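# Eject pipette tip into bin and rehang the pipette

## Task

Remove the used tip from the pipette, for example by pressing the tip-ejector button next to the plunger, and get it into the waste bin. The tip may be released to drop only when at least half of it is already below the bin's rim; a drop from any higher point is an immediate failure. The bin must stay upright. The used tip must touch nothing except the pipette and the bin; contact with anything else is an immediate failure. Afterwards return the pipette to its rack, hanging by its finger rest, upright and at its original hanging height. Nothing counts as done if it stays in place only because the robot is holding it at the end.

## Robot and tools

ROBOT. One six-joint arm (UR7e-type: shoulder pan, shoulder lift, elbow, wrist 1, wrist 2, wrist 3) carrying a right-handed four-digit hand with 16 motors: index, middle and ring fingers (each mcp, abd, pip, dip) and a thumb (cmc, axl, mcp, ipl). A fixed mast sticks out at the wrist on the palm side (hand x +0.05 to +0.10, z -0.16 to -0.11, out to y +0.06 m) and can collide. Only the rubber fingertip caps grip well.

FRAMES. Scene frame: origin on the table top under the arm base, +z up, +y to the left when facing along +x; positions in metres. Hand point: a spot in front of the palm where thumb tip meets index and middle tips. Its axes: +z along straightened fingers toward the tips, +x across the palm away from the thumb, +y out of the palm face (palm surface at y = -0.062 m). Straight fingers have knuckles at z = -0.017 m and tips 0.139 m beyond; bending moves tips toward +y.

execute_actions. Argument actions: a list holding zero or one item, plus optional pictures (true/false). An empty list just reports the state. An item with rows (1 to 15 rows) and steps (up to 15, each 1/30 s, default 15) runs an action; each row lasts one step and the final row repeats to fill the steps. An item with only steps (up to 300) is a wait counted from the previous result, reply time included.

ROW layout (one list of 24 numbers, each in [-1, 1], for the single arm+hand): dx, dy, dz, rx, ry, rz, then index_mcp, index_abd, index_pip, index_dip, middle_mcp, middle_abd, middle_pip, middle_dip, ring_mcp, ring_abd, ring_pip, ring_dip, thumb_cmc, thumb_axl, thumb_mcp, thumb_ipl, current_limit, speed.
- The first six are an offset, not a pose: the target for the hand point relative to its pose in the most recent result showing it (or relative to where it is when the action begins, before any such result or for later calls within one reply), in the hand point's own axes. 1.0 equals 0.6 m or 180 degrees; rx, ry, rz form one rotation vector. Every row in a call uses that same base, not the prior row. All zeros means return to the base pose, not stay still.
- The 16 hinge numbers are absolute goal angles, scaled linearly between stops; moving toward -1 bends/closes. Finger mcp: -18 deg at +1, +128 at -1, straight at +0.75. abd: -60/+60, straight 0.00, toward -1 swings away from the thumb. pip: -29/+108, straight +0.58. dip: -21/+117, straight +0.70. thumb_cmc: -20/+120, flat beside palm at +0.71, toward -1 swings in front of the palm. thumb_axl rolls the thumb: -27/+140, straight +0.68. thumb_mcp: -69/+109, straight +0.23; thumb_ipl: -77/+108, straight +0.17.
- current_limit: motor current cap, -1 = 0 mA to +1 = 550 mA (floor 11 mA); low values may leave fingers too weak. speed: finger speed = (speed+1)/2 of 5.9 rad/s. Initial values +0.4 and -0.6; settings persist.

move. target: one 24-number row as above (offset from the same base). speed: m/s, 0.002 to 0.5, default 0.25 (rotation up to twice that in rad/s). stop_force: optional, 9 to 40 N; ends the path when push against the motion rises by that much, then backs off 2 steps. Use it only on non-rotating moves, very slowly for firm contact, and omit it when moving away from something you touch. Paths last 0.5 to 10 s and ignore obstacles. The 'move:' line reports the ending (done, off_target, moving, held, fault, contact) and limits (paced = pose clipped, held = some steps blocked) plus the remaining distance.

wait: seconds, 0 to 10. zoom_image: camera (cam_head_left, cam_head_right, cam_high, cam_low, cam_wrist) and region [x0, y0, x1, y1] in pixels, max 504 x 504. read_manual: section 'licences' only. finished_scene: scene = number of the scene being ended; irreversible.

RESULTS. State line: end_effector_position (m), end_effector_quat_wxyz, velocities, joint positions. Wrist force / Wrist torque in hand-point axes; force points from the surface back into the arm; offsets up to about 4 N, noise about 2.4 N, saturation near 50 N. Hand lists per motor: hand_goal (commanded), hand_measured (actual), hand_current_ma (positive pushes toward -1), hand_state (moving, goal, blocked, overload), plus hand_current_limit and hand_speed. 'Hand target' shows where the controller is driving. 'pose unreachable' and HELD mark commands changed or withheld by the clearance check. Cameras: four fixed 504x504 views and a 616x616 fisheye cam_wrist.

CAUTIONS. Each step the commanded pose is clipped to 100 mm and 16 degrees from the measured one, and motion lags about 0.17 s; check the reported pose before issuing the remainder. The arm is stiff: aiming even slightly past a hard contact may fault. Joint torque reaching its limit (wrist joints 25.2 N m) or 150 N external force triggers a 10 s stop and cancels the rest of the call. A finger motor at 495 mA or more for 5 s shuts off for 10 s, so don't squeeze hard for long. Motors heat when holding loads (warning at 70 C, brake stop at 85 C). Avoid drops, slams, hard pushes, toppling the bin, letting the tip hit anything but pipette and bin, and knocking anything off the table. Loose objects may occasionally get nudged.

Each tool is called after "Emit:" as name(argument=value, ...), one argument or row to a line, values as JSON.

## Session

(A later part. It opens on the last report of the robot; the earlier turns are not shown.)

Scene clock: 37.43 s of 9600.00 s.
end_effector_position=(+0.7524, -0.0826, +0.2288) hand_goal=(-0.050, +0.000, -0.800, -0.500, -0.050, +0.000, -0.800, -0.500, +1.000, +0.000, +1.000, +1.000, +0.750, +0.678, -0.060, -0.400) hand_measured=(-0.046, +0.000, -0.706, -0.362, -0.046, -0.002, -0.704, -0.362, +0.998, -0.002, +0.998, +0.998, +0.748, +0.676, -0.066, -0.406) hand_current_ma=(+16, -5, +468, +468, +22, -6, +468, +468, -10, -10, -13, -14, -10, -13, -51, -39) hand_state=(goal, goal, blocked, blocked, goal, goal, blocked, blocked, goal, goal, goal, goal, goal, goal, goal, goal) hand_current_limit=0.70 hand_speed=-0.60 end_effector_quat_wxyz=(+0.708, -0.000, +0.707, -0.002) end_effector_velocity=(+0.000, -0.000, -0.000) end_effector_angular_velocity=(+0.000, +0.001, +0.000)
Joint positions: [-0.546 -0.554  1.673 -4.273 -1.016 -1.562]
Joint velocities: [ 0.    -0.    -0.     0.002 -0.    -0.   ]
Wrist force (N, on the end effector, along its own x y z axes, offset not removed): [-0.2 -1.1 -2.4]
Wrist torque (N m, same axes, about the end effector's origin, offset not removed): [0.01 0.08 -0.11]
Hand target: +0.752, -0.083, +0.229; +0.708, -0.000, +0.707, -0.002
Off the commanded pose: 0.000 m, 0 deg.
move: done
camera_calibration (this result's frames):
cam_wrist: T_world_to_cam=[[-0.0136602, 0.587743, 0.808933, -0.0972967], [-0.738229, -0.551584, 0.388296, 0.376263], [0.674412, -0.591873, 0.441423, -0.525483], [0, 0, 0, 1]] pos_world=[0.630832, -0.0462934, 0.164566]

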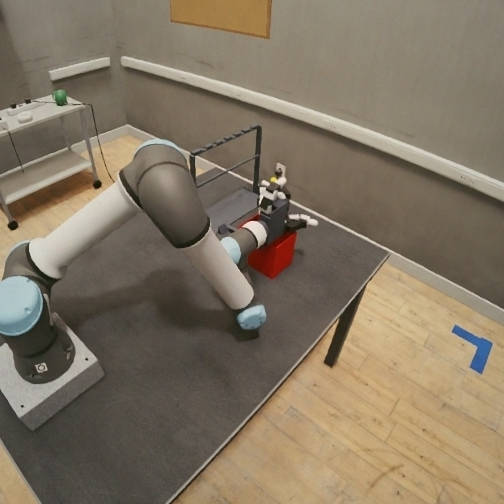

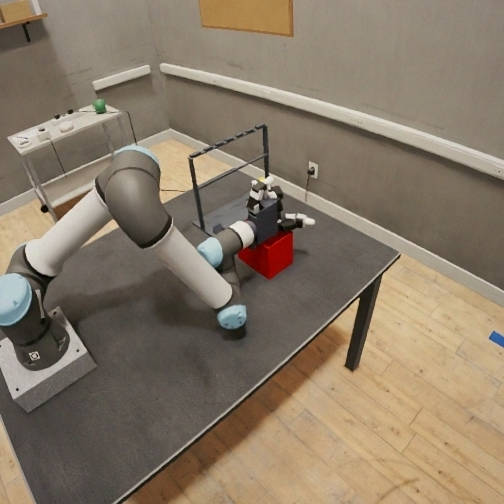

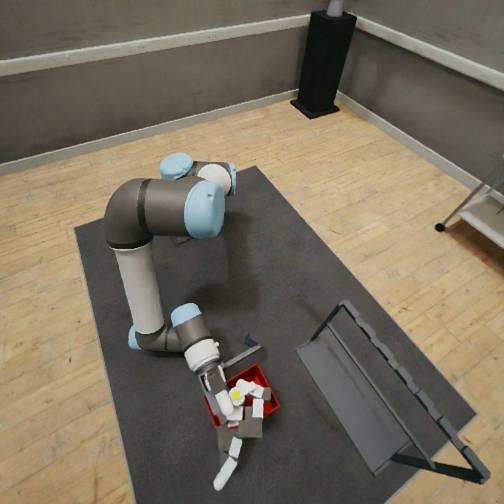

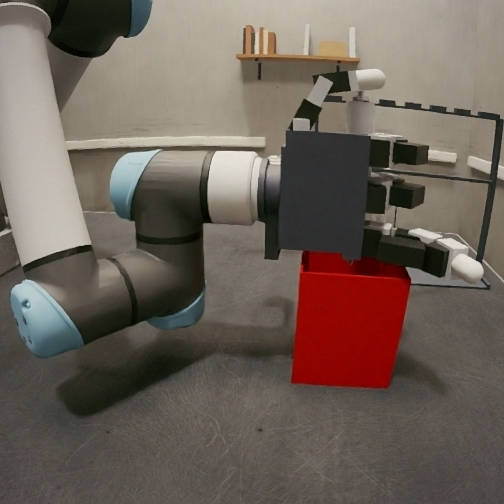

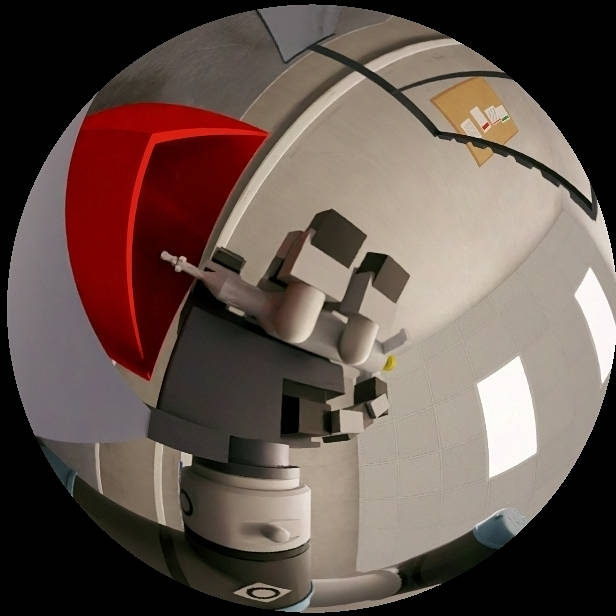

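Emit:
move(
  target=[-0.056,0,0,0,0,0,-0.05,0,-0.8,-0.5,-0.05,0,-0.8,-0.5,1,0,1,1,0.85,0.678,0.226,0.168,0.7,-0.6],
  speed=0.05,
)

Emit:
move(
  target=[0,0.35,0.013,0,0,0,-0.05,0,-0.8,-0.5,-0.05,0,-0.8,-0.5,1,0,1,1,0.85,0.678,0.226,0.168,0.7,-0.6],
  speed=0.12,
)

Emit:
move(
  target=[0,0.113,0,0,0,0,-0.05,0,-0.8,-0.5,-0.05,0,-0.8,-0.5,1,0,1,1,0.85,0.678,0.226,0.168,0.7,-0.6],
  speed=0.025,
  stop_force=9,
)

Emit:
move(
  target=[0.027,0,0,0,0,0,-0.05,0,-0.8,-0.5,-0.05,0,-0.8,-0.5,1,0,1,1,0.85,0.678,0.226,0.168,0.7,-0.6],
  speed=0.01,
  stop_force=9,
)

Emit:
zoom_image(
  camera="cam_high",
  region=[280, 280, 420, 420],
)

Scene clock: 43.93 s of 9600.00 s.
end_effector_position=(+0.7524, -0.0826, +0.2622) hand_goal=(-0.050, +0.000, -0.800, -0.500, -0.050, +0.000, -0.800, -0.500, +1.000, +0.000, +1.000, +1.000, +0.850, +0.678, +0.226, +0.168) hand_measured=(-0.046, +0.000, -0.706, -0.362, -0.046, -0.002, -0.704, -0.362, +0.998, -0.002, +0.998, +0.998, +0.850, +0.676, +0.224, +0.166) hand_current_ma=(+16, -5, +467, +468, +22, -6, +467, +468, -10, -10, -13, -14, -1, -10, -14, -16) hand_state=(goal, goal, blocked, blocked, goal, goal, blocked, blocked, goal, goal, goal, goal, goal, goal, goal, goal) hand_current_limit=0.70 hand_speed=-0.60 end_effector_quat_wxyz=(+0.708, -0.000, +0.707, -0.002) end_effector_velocity=(+0.000, -0.000, +0.002) end_effector_angular_velocity=(+0.001, +0.001, -0.000)
Joint positions: [-0.547 -0.625  1.697 -4.226 -1.016 -1.562]
Joint velocities: [-0.    -0.005  0.002  0.004  0.     0.   ]
Wrist force (N, on the end effector, along its own x y z axes, offset not removed): [-0.2 -2.3 -2.9]
Wrist torque (N m, same axes, about the end effector's origin, offset not removed): [-0.06 0.07 -0.08]
Hand target: +0.752, -0.083, +0.262; +0.708, -0.000, +0.707, -0.002
Off the commanded pose: 0.000 m, 0 deg.
After step 90, 2.43 s passed at rest.
move: done
camera_calibration (this result's frames):
cam_wrist: T_world_to_cam=[[-0.0136822, 0.5876, 0.809036, -0.124367], [-0.738237, -0.551654, 0.38818, 0.363351], [0.674403, -0.591949, 0.441336, -0.540175], [0, 0, 0, 1]] pos_world=[0.630833, -0.046234, 0.197971]

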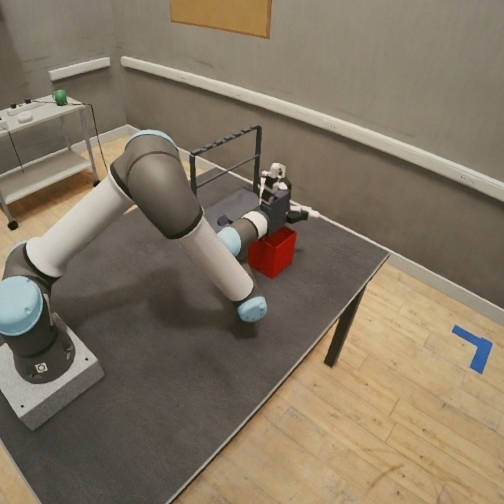

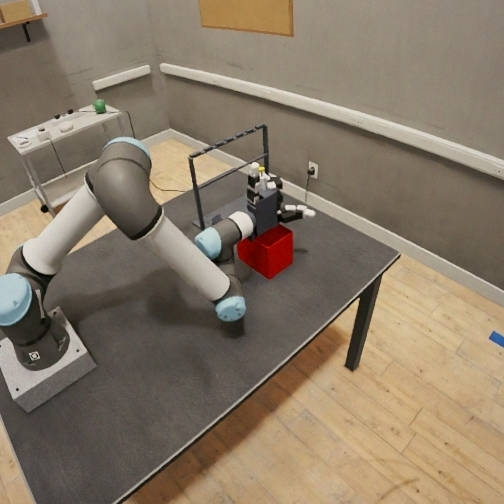

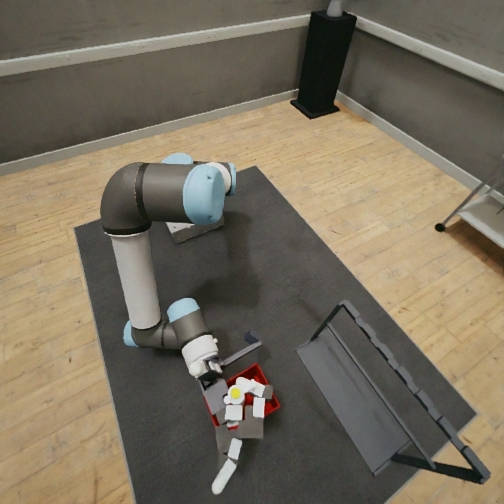

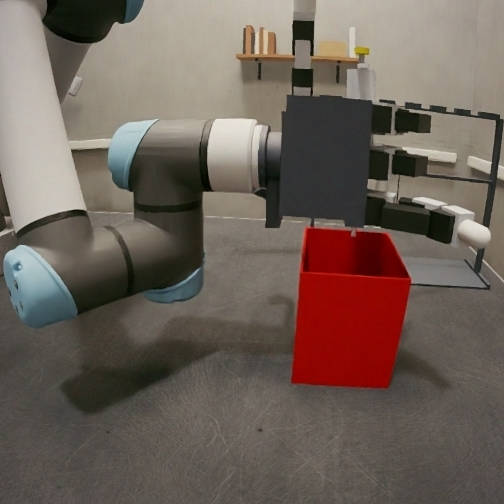

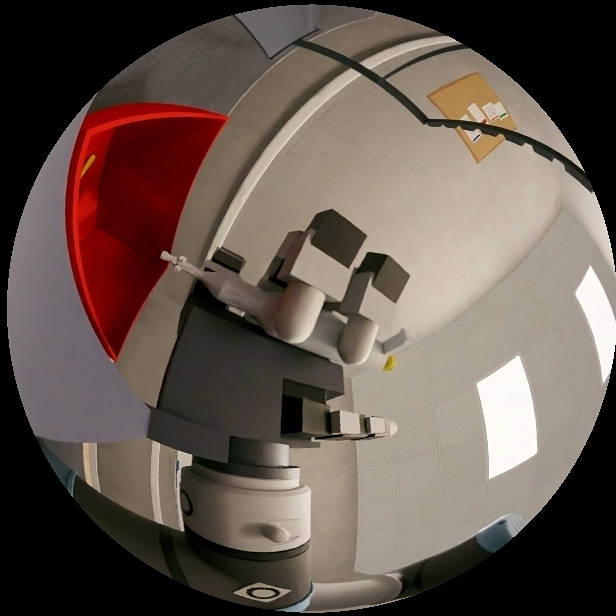

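Scene clock: 46.20 s of 9600.00 s.
end_effector_position=(+0.7605, +0.1273, +0.2620) hand_goal=(-0.050, +0.000, -0.800, -0.500, -0.050, +0.000, -0.800, -0.500, +1.000, +0.000, +1.000, +1.000, +0.850, +0.678, +0.226, +0.168) hand_measured=(-0.046, +0.000, -0.706, -0.362, -0.046, -0.002, -0.704, -0.362, +0.998, -0.002, +0.998, +0.998, +0.850, +0.676, +0.224, +0.166) hand_current_ma=(+16, -5, +468, +467, +22, -6, +467, +467, -9, -10, -13, -14, +3, -10, -14, -16) hand_state=(goal, goal, blocked, blocked, goal, goal, blocked, blocked, goal, goal, goal, goal, goal, goal, goal, goal) hand_current_limit=0.70 hand_speed=-0.60 end_effector_quat_wxyz=(+0.708, -0.000, +0.706, -0.002) end_effector_velocity=(+0.000, +0.002, -0.000) end_effector_angular_velocity=(+0.000, +0.000, +0.000)
Joint positions: [-0.164 -0.646  1.753 -4.259 -1.399 -1.566]
Joint velocities: [ 0.004  0.001 -0.002  0.001 -0.004  0.   ]
Wrist force (N, on the end effector, along its own x y z axes, offset not removed): [-0.2 0.3 0.1]
Wrist torque (N m, same axes, about the end effector's origin, offset not removed): [-0.04 0.11 -0.08]
Hand target: +0.761, +0.128, +0.262; +0.708, -0.000, +0.706, -0.002
Off the commanded pose: 0.001 m, 0 deg.
move: done
camera_calibration (this result's frames):
cam_wrist: T_world_to_cam=[[-0.0138941, 0.587098, 0.809397, -0.247305], [-0.738313, -0.551918, 0.387661, 0.48539], [0.674315, -0.592202, 0.44113, -0.421164], [0, 0, 0, 1]] pos_world=[0.638931, 0.163673, 0.197789]

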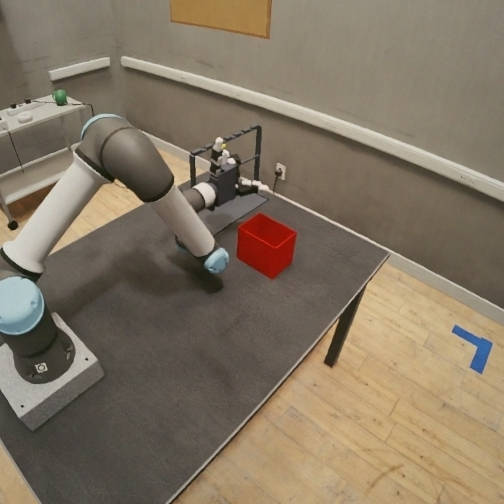

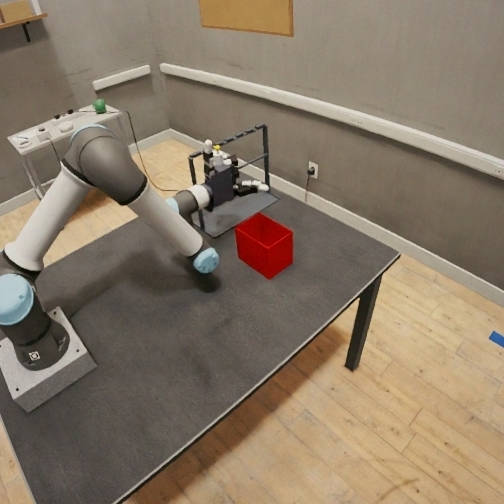

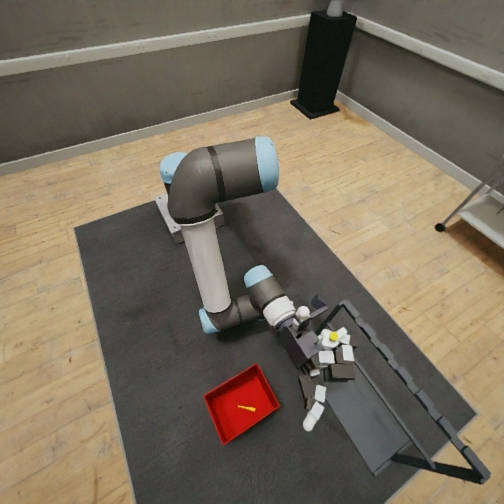

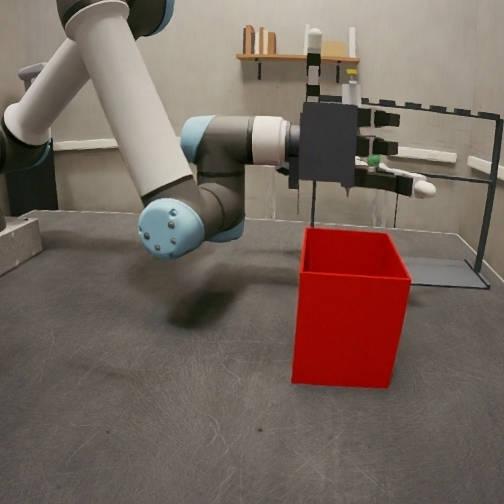

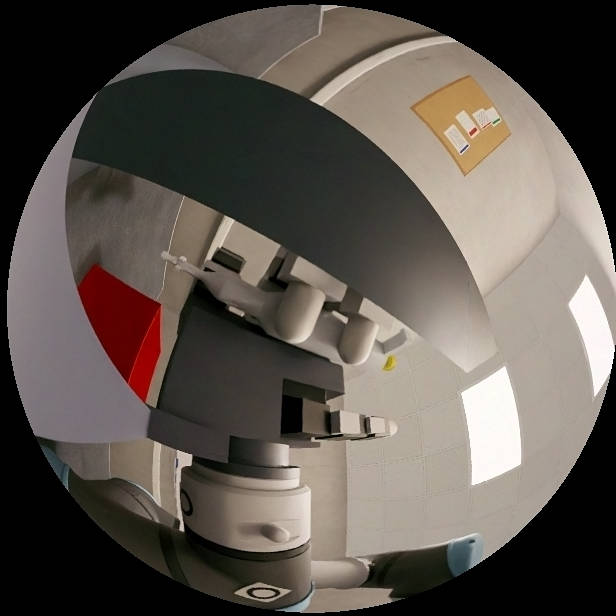

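Scene clock: 49.23 s of 9600.00 s.
end_effector_position=(+0.7606, +0.1949, +0.2620) hand_goal=(-0.050, +0.000, -0.800, -0.500, -0.050, +0.000, -0.800, -0.500, +1.000, +0.000, +1.000, +1.000, +0.850, +0.678, +0.226, +0.168) hand_measured=(-0.046, +0.000, -0.706, -0.362, -0.046, -0.002, -0.704, -0.362, +0.998, -0.002, +0.998, +0.998, +0.850, +0.676, +0.224, +0.166) hand_current_ma=(+16, -5, +467, +467, +22, -6, +467, +467, -9, -10, -13, -14, +3, -10, -14, -16) hand_state=(goal, goal, blocked, blocked, goal, goal, blocked, blocked, goal, goal, goal, goal, goal, goal, goal, goal) hand_current_limit=0.70 hand_speed=-0.60 end_effector_quat_wxyz=(+0.708, -0.000, +0.706, -0.002) end_effector_velocity=(+0.000, +0.002, -0.000) end_effector_angular_velocity=(-0.000, +0.001, -0.000)
Joint positions: [-0.034 -0.636  1.722 -4.237 -1.528 -1.567]
Joint velocities: [ 0.004  0.    -0.002  0.002 -0.004 -0.   ]
Wrist force (N, on the end effector, along its own x y z axes, offset not removed): [0.6 0.1 3.1]
Wrist torque (N m, same axes, about the end effector's origin, offset not removed): [-0.27 -0.06 0.00]
Hand target: +0.761, +0.195, +0.262; +0.708, -0.000, +0.706, -0.002
Off the commanded pose: 0.000 m, 0 deg.
move: done
camera_calibration (this result's frames):
cam_wrist: T_world_to_cam=[[-0.0139163, 0.586914, 0.809529, -0.286929], [-0.738318, -0.552011, 0.387519, 0.52284], [0.67431, -0.592297, 0.441011, -0.381103], [0, 0, 0, 1]] pos_world=[0.639011, 0.23129, 0.197737]

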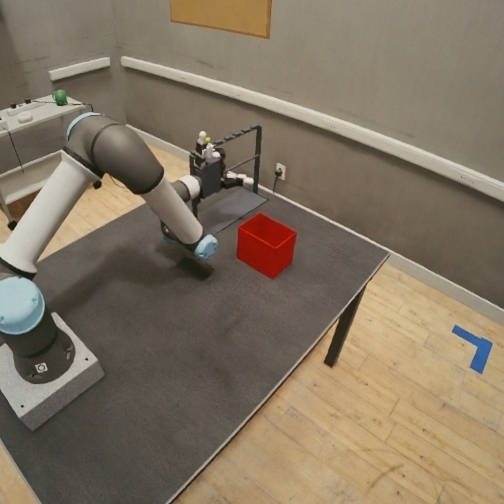

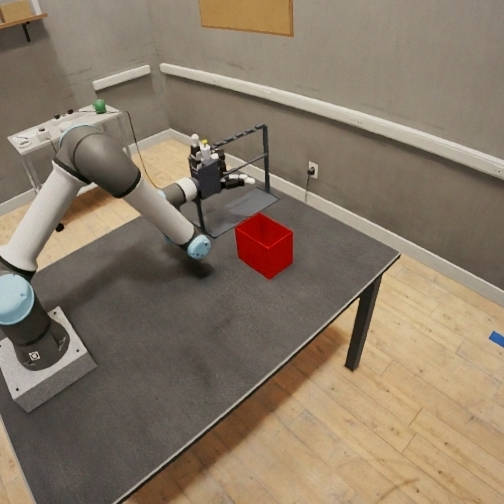

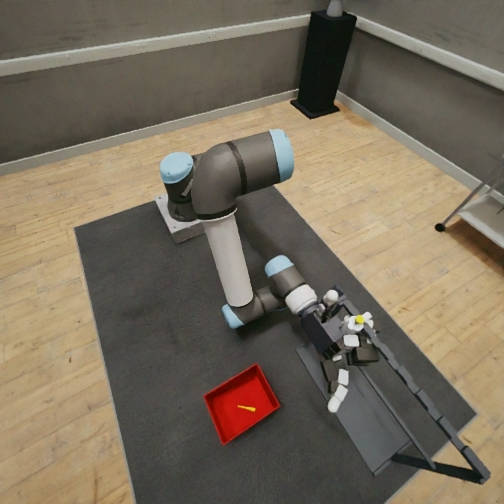

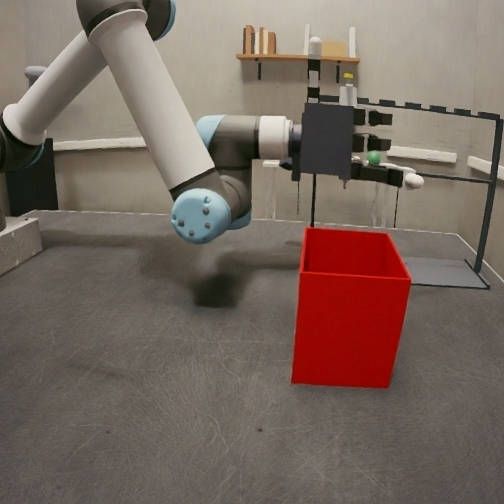

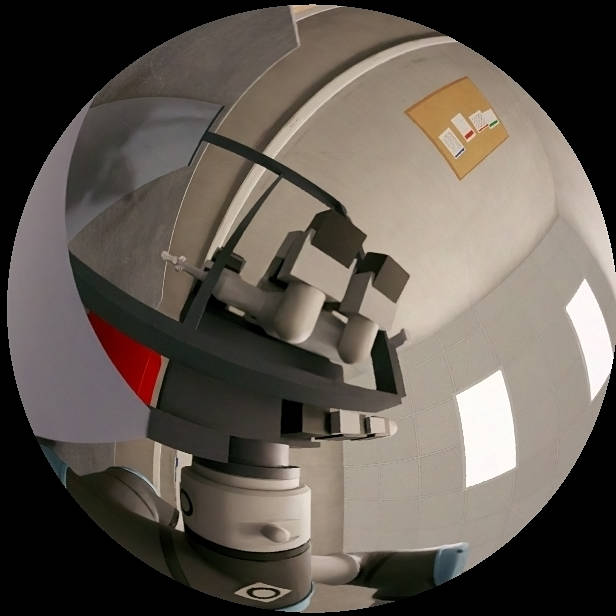

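Scene clock: 51.07 s of 9600.00 s.
end_effector_position=(+0.7606, +0.1948, +0.2460) hand_goal=(-0.050, +0.000, -0.800, -0.500, -0.050, +0.000, -0.800, -0.500, +1.000, +0.000, +1.000, +1.000, +0.850, +0.678, +0.226, +0.168) hand_measured=(-0.046, +0.000, -0.706, -0.362, -0.048, -0.002, -0.704, -0.362, +0.998, -0.002, +0.998, +0.998, +0.850, +0.676, +0.224, +0.166) hand_current_ma=(+16, -5, +468, +467, +17, -6, +468, +467, -9, -10, -13, -14, +3, -10, -14, -16) hand_state=(goal, goal, blocked, blocked, goal, goal, blocked, blocked, goal, goal, goal, goal, goal, goal, goal, goal) hand_current_limit=0.70 hand_speed=-0.60 end_effector_quat_wxyz=(+0.708, -0.000, +0.706, -0.002) end_effector_velocity=(-0.000, -0.000, -0.002) end_effector_angular_velocity=(-0.001, +0.000, -0.000)
Joint positions: [-0.034 -0.602  1.711 -4.261 -1.528 -1.567]
Joint velocities: [-0.     0.005 -0.001 -0.003  0.    -0.001]
Wrist force (N, on the end effector, along its own x y z axes, offset not removed): [1.7 -0.5 -1.5]
Wrist torque (N m, same axes, about the end effector's origin, offset not removed): [0.03 -0.23 -0.01]
Hand target: +0.761, +0.195, +0.246; +0.708, -0.000, +0.706, -0.002
Off the commanded pose: 0.000 m, 0 deg.
move: done
camera_calibration (this result's frames):
cam_wrist: T_world_to_cam=[[-0.0138618, 0.586921, 0.809526, -0.273988], [-0.738353, -0.551953, 0.387533, 0.529012], [0.674272, -0.592344, 0.441006, -0.374071], [0, 0, 0, 1]] pos_world=[0.639025, 0.231221, 0.181758]

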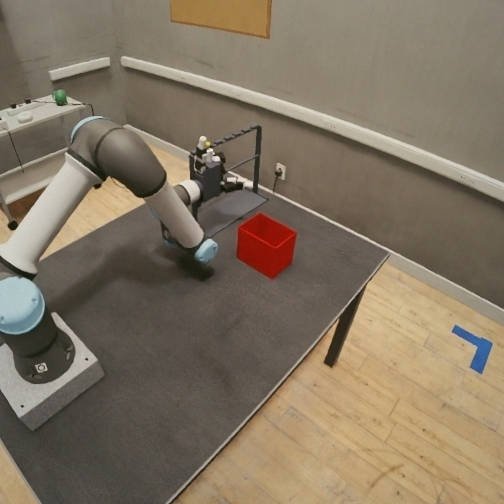

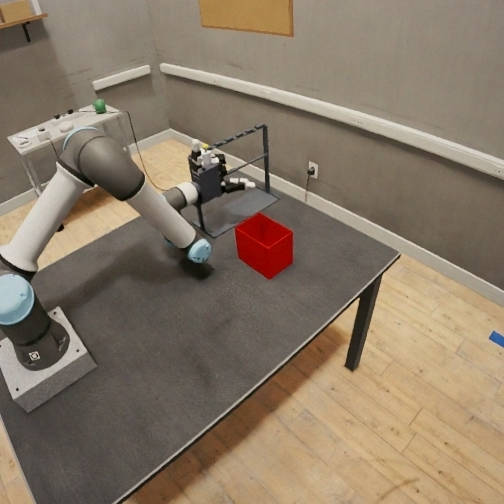

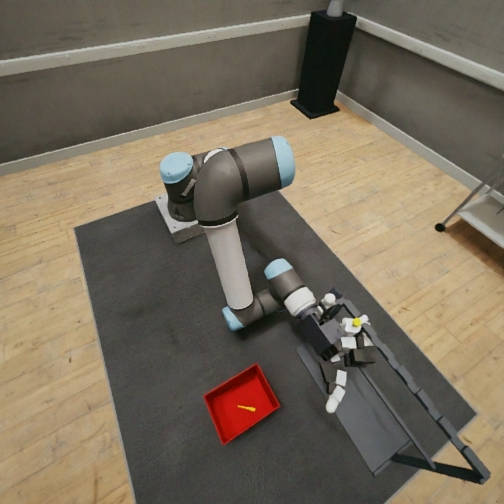

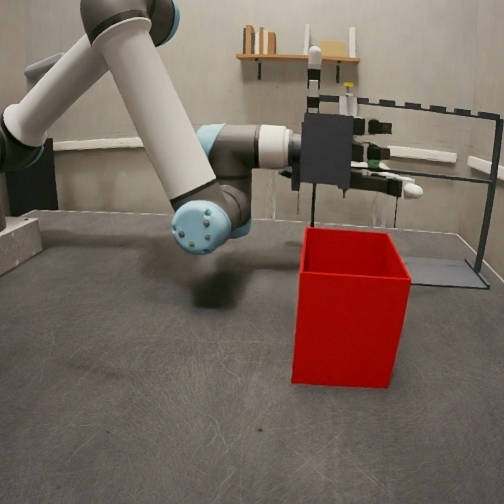

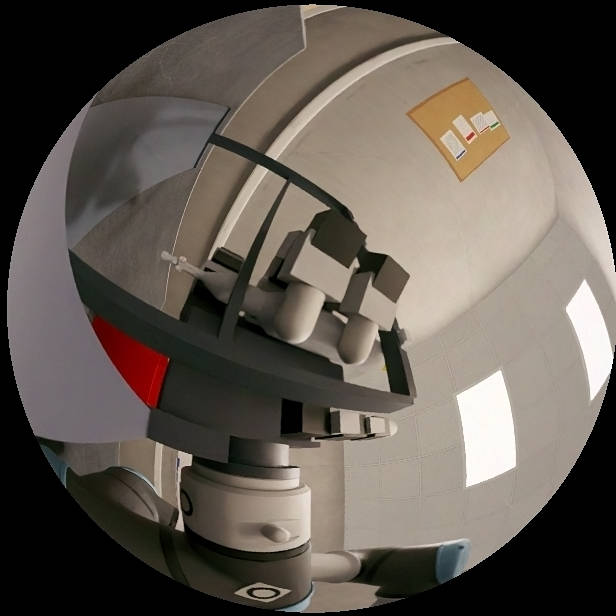

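Region (280, 280, 420, 420) of cam_high's 504x504 image, scaled by 3.600, with more detail than that image has.

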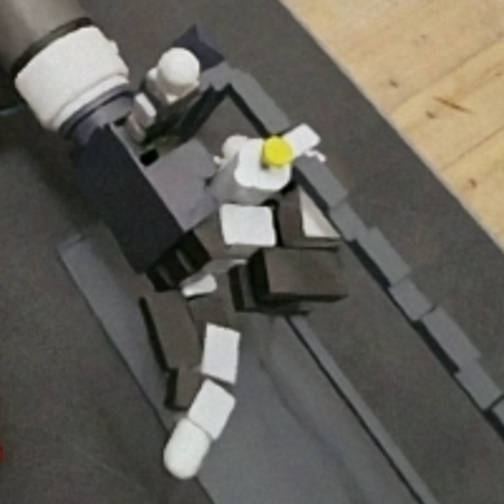

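Emit:
move(
  target=[0,0,0,0,0,0,0.75,0,0.5,0.3,0.75,0,0.5,0.3,1,0,1,1,0.85,0.678,0.226,0.168,0.5,-0.7],
)

Emit:
move(
  target=[0,-0.17,0,0,0,0,0.75,0,0.5,0.3,0.75,0,0.5,0.3,1,0,1,1,0.85,0.678,0.226,0.168,0.5,-0.7],
  speed=0.08,
)

Emit:
zoom_image(
  camera="cam_high",
  region=[280,280,420,420],
)

Scene clock: 58.47 s of 9600.00 s.
end_effector_position=(+0.7606, +0.1948, +0.2460) hand_goal=(+0.750, +0.000, +0.500, +0.300, +0.750, +0.000, +0.500, +0.300, +1.000, +0.000, +1.000, +1.000, +0.850, +0.678, +0.226, +0.168) hand_measured=(+0.748, -0.002, +0.498, +0.298, +0.748, -0.002, +0.498, +0.298, +0.998, -0.002, +0.998, +0.998, +0.850, +0.676, +0.224, +0.166) hand_current_ma=(-12, -12, -14, -14, -13, -12, -14, -14, -9, -10, -13, -14, +3, -10, -14, -16) hand_state=(goal, goal, goal, goal, goal, goal, goal, goal, goal, goal, goal, goal, goal, goal, goal, goal) hand_current_limit=0.50 hand_speed=-0.70 end_effector_quat_wxyz=(+0.708, -0.000, +0.706, -0.002) end_effector_velocity=(-0.000, -0.000, +0.000) end_effector_angular_velocity=(+0.000, +0.000, -0.000)
Joint positions: [-0.034 -0.602  1.711 -4.261 -1.529 -1.567]
Joint velocities: [ 0. -0.  0.  0. -0.  0.]
Wrist force (N, on the end effector, along its own x y z axes, offset not removed): [0.5 -1.0 -1.9]
Wrist torque (N m, same axes, about the end effector's origin, offset not removed): [-0.06 0.01 0.09]
Hand target: +0.761, +0.195, +0.246; +0.708, -0.000, +0.706, -0.002
Off the commanded pose: 0.000 m, 0 deg.
After step 90, 2.40 s passed at rest.
move: done
camera_calibration (this result's frames):
cam_wrist: T_world_to_cam=[[-0.013853, 0.586921, 0.809526, -0.273993], [-0.73836, -0.551943, 0.387534, 0.529015], [0.674264, -0.592353, 0.441005, -0.374065], [0, 0, 0, 1]] pos_world=[0.639027, 0.23122, 0.181758]

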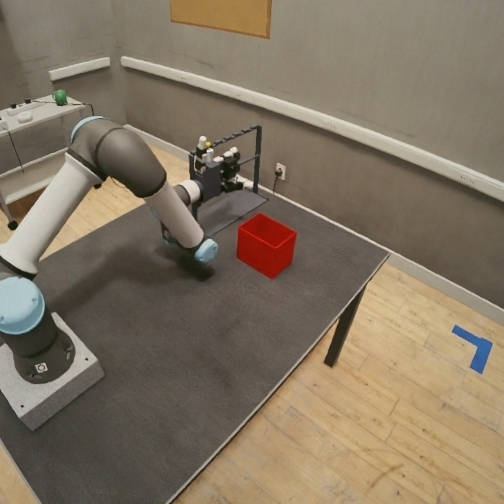

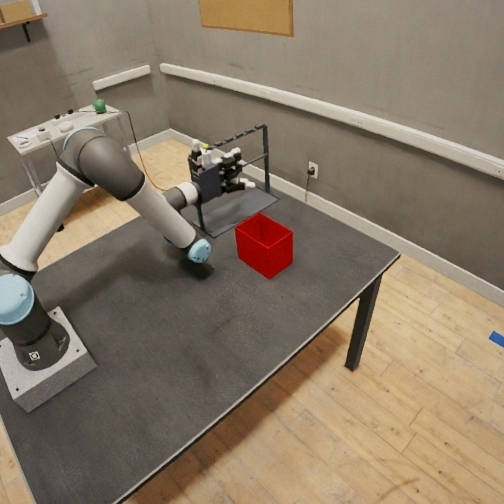

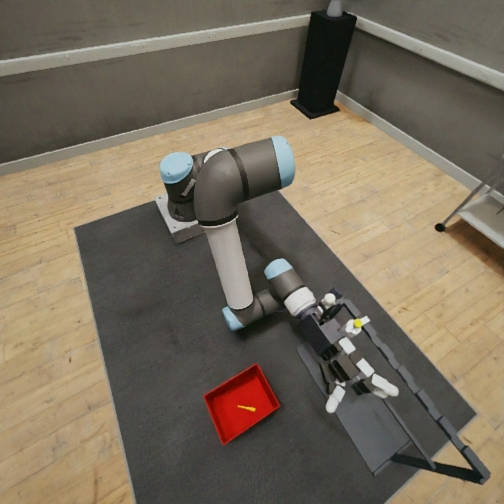

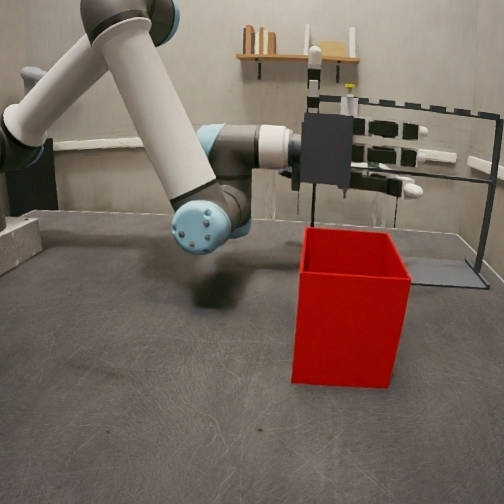

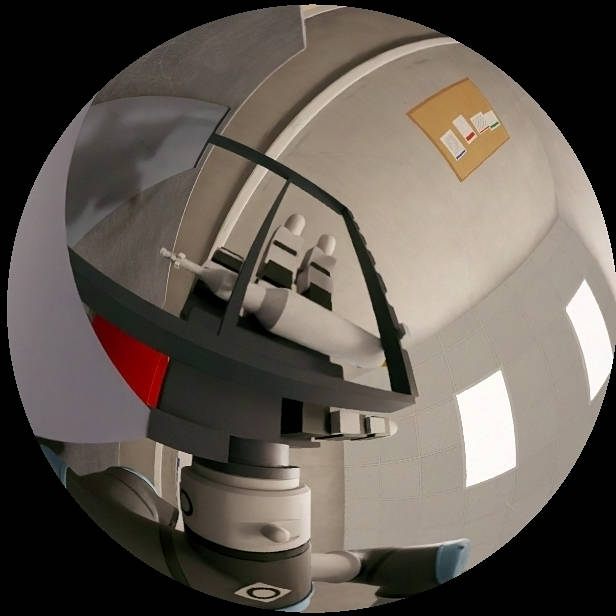

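Scene clock: 60.20 s of 9600.00 s.
end_effector_position=(+0.7604, +0.0930, +0.2461) hand_goal=(+0.750, +0.000, +0.500, +0.300, +0.750, +0.000, +0.500, +0.300, +1.000, +0.000, +1.000, +1.000, +0.850, +0.678, +0.226, +0.168) hand_measured=(+0.748, -0.002, +0.498, +0.298, +0.748, -0.002, +0.498, +0.298, +0.998, -0.002, +0.998, +0.998, +0.850, +0.676, +0.224, +0.166) hand_current_ma=(-11, -12, -13, -14, -11, -12, -13, -14, -9, -10, -13, -14, +3, -10, -14, -16) hand_state=(goal, goal, goal, goal, goal, goal, goal, goal, goal, goal, goal, goal, goal, goal, goal, goal) hand_current_limit=0.50 hand_speed=-0.70 end_effector_quat_wxyz=(+0.708, -0.000, +0.706, -0.002) end_effector_velocity=(+0.000, -0.002, +0.000) end_effector_angular_velocity=(-0.000, +0.000, +0.001)
Joint positions: [-0.229 -0.613  1.747 -4.287 -1.334 -1.565]
Joint velocities: [-0.005 -0.    -0.     0.001  0.005 -0.   ]
Wrist force (N, on the end effector, along its own x y z axes, offset not removed): [-2.2 -0.3 -1.3]
Wrist torque (N m, same axes, about the end effector's origin, offset not removed): [0.18 0.37 -0.07]
Hand target: +0.760, +0.093, +0.246; +0.708, -0.000, +0.706, -0.002
Off the commanded pose: 0.000 m, 0 deg.
move: done
camera_calibration (this result's frames):
cam_wrist: T_world_to_cam=[[-0.0137995, 0.587194, 0.809329, -0.214343], [-0.738359, -0.551791, 0.387753, 0.472631], [0.674267, -0.592225, 0.441174, -0.43436], [0, 0, 0, 1]] pos_world=[0.638888, 0.129416, 0.181838]

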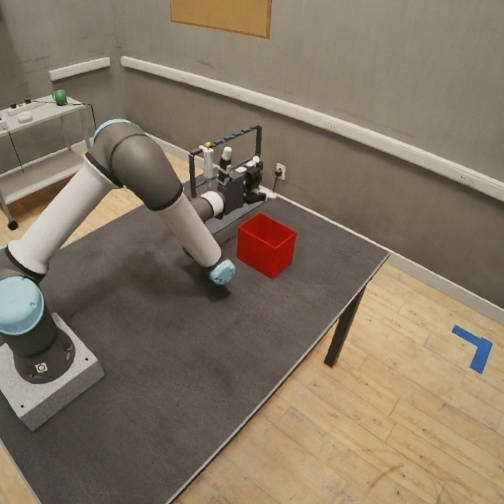

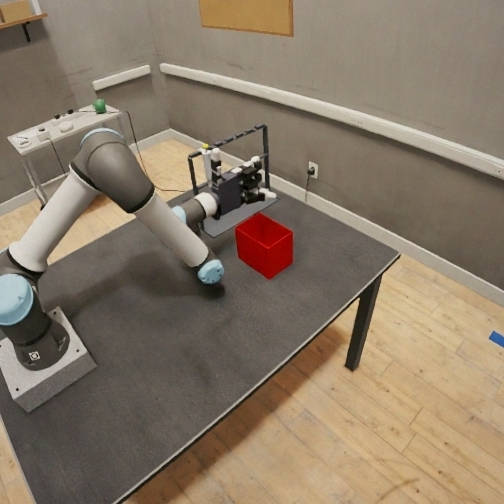

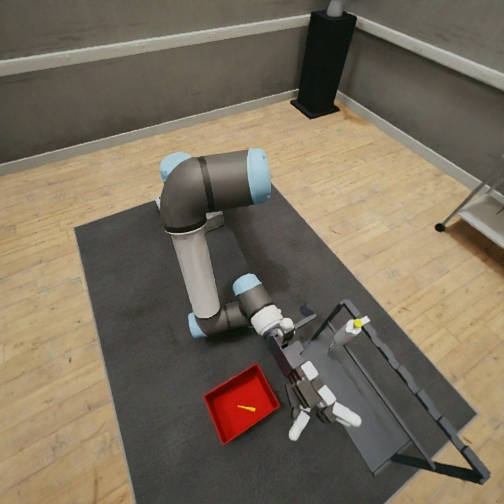

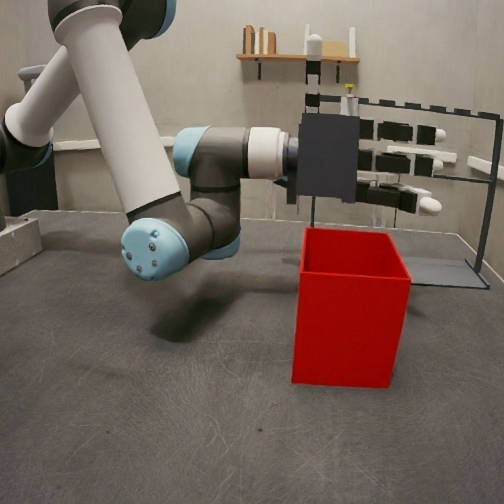

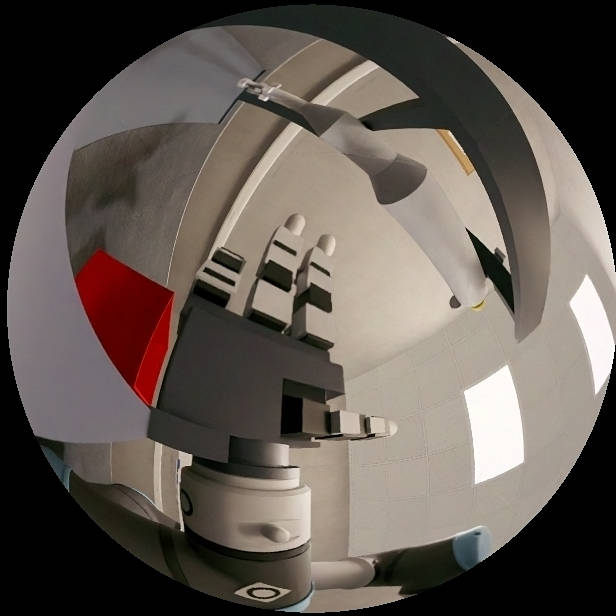

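Region (280, 280, 420, 420) of cam_high's 504x504 image, scaled by 3.600, with more detail than that image has.

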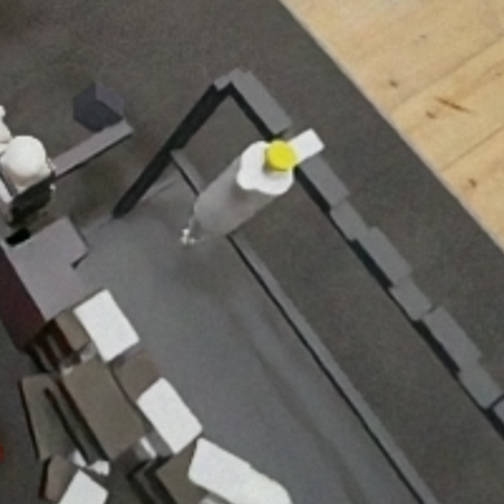

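Emit:
finished_scene(
  scene=2,
)

The scene is finished: the task was done.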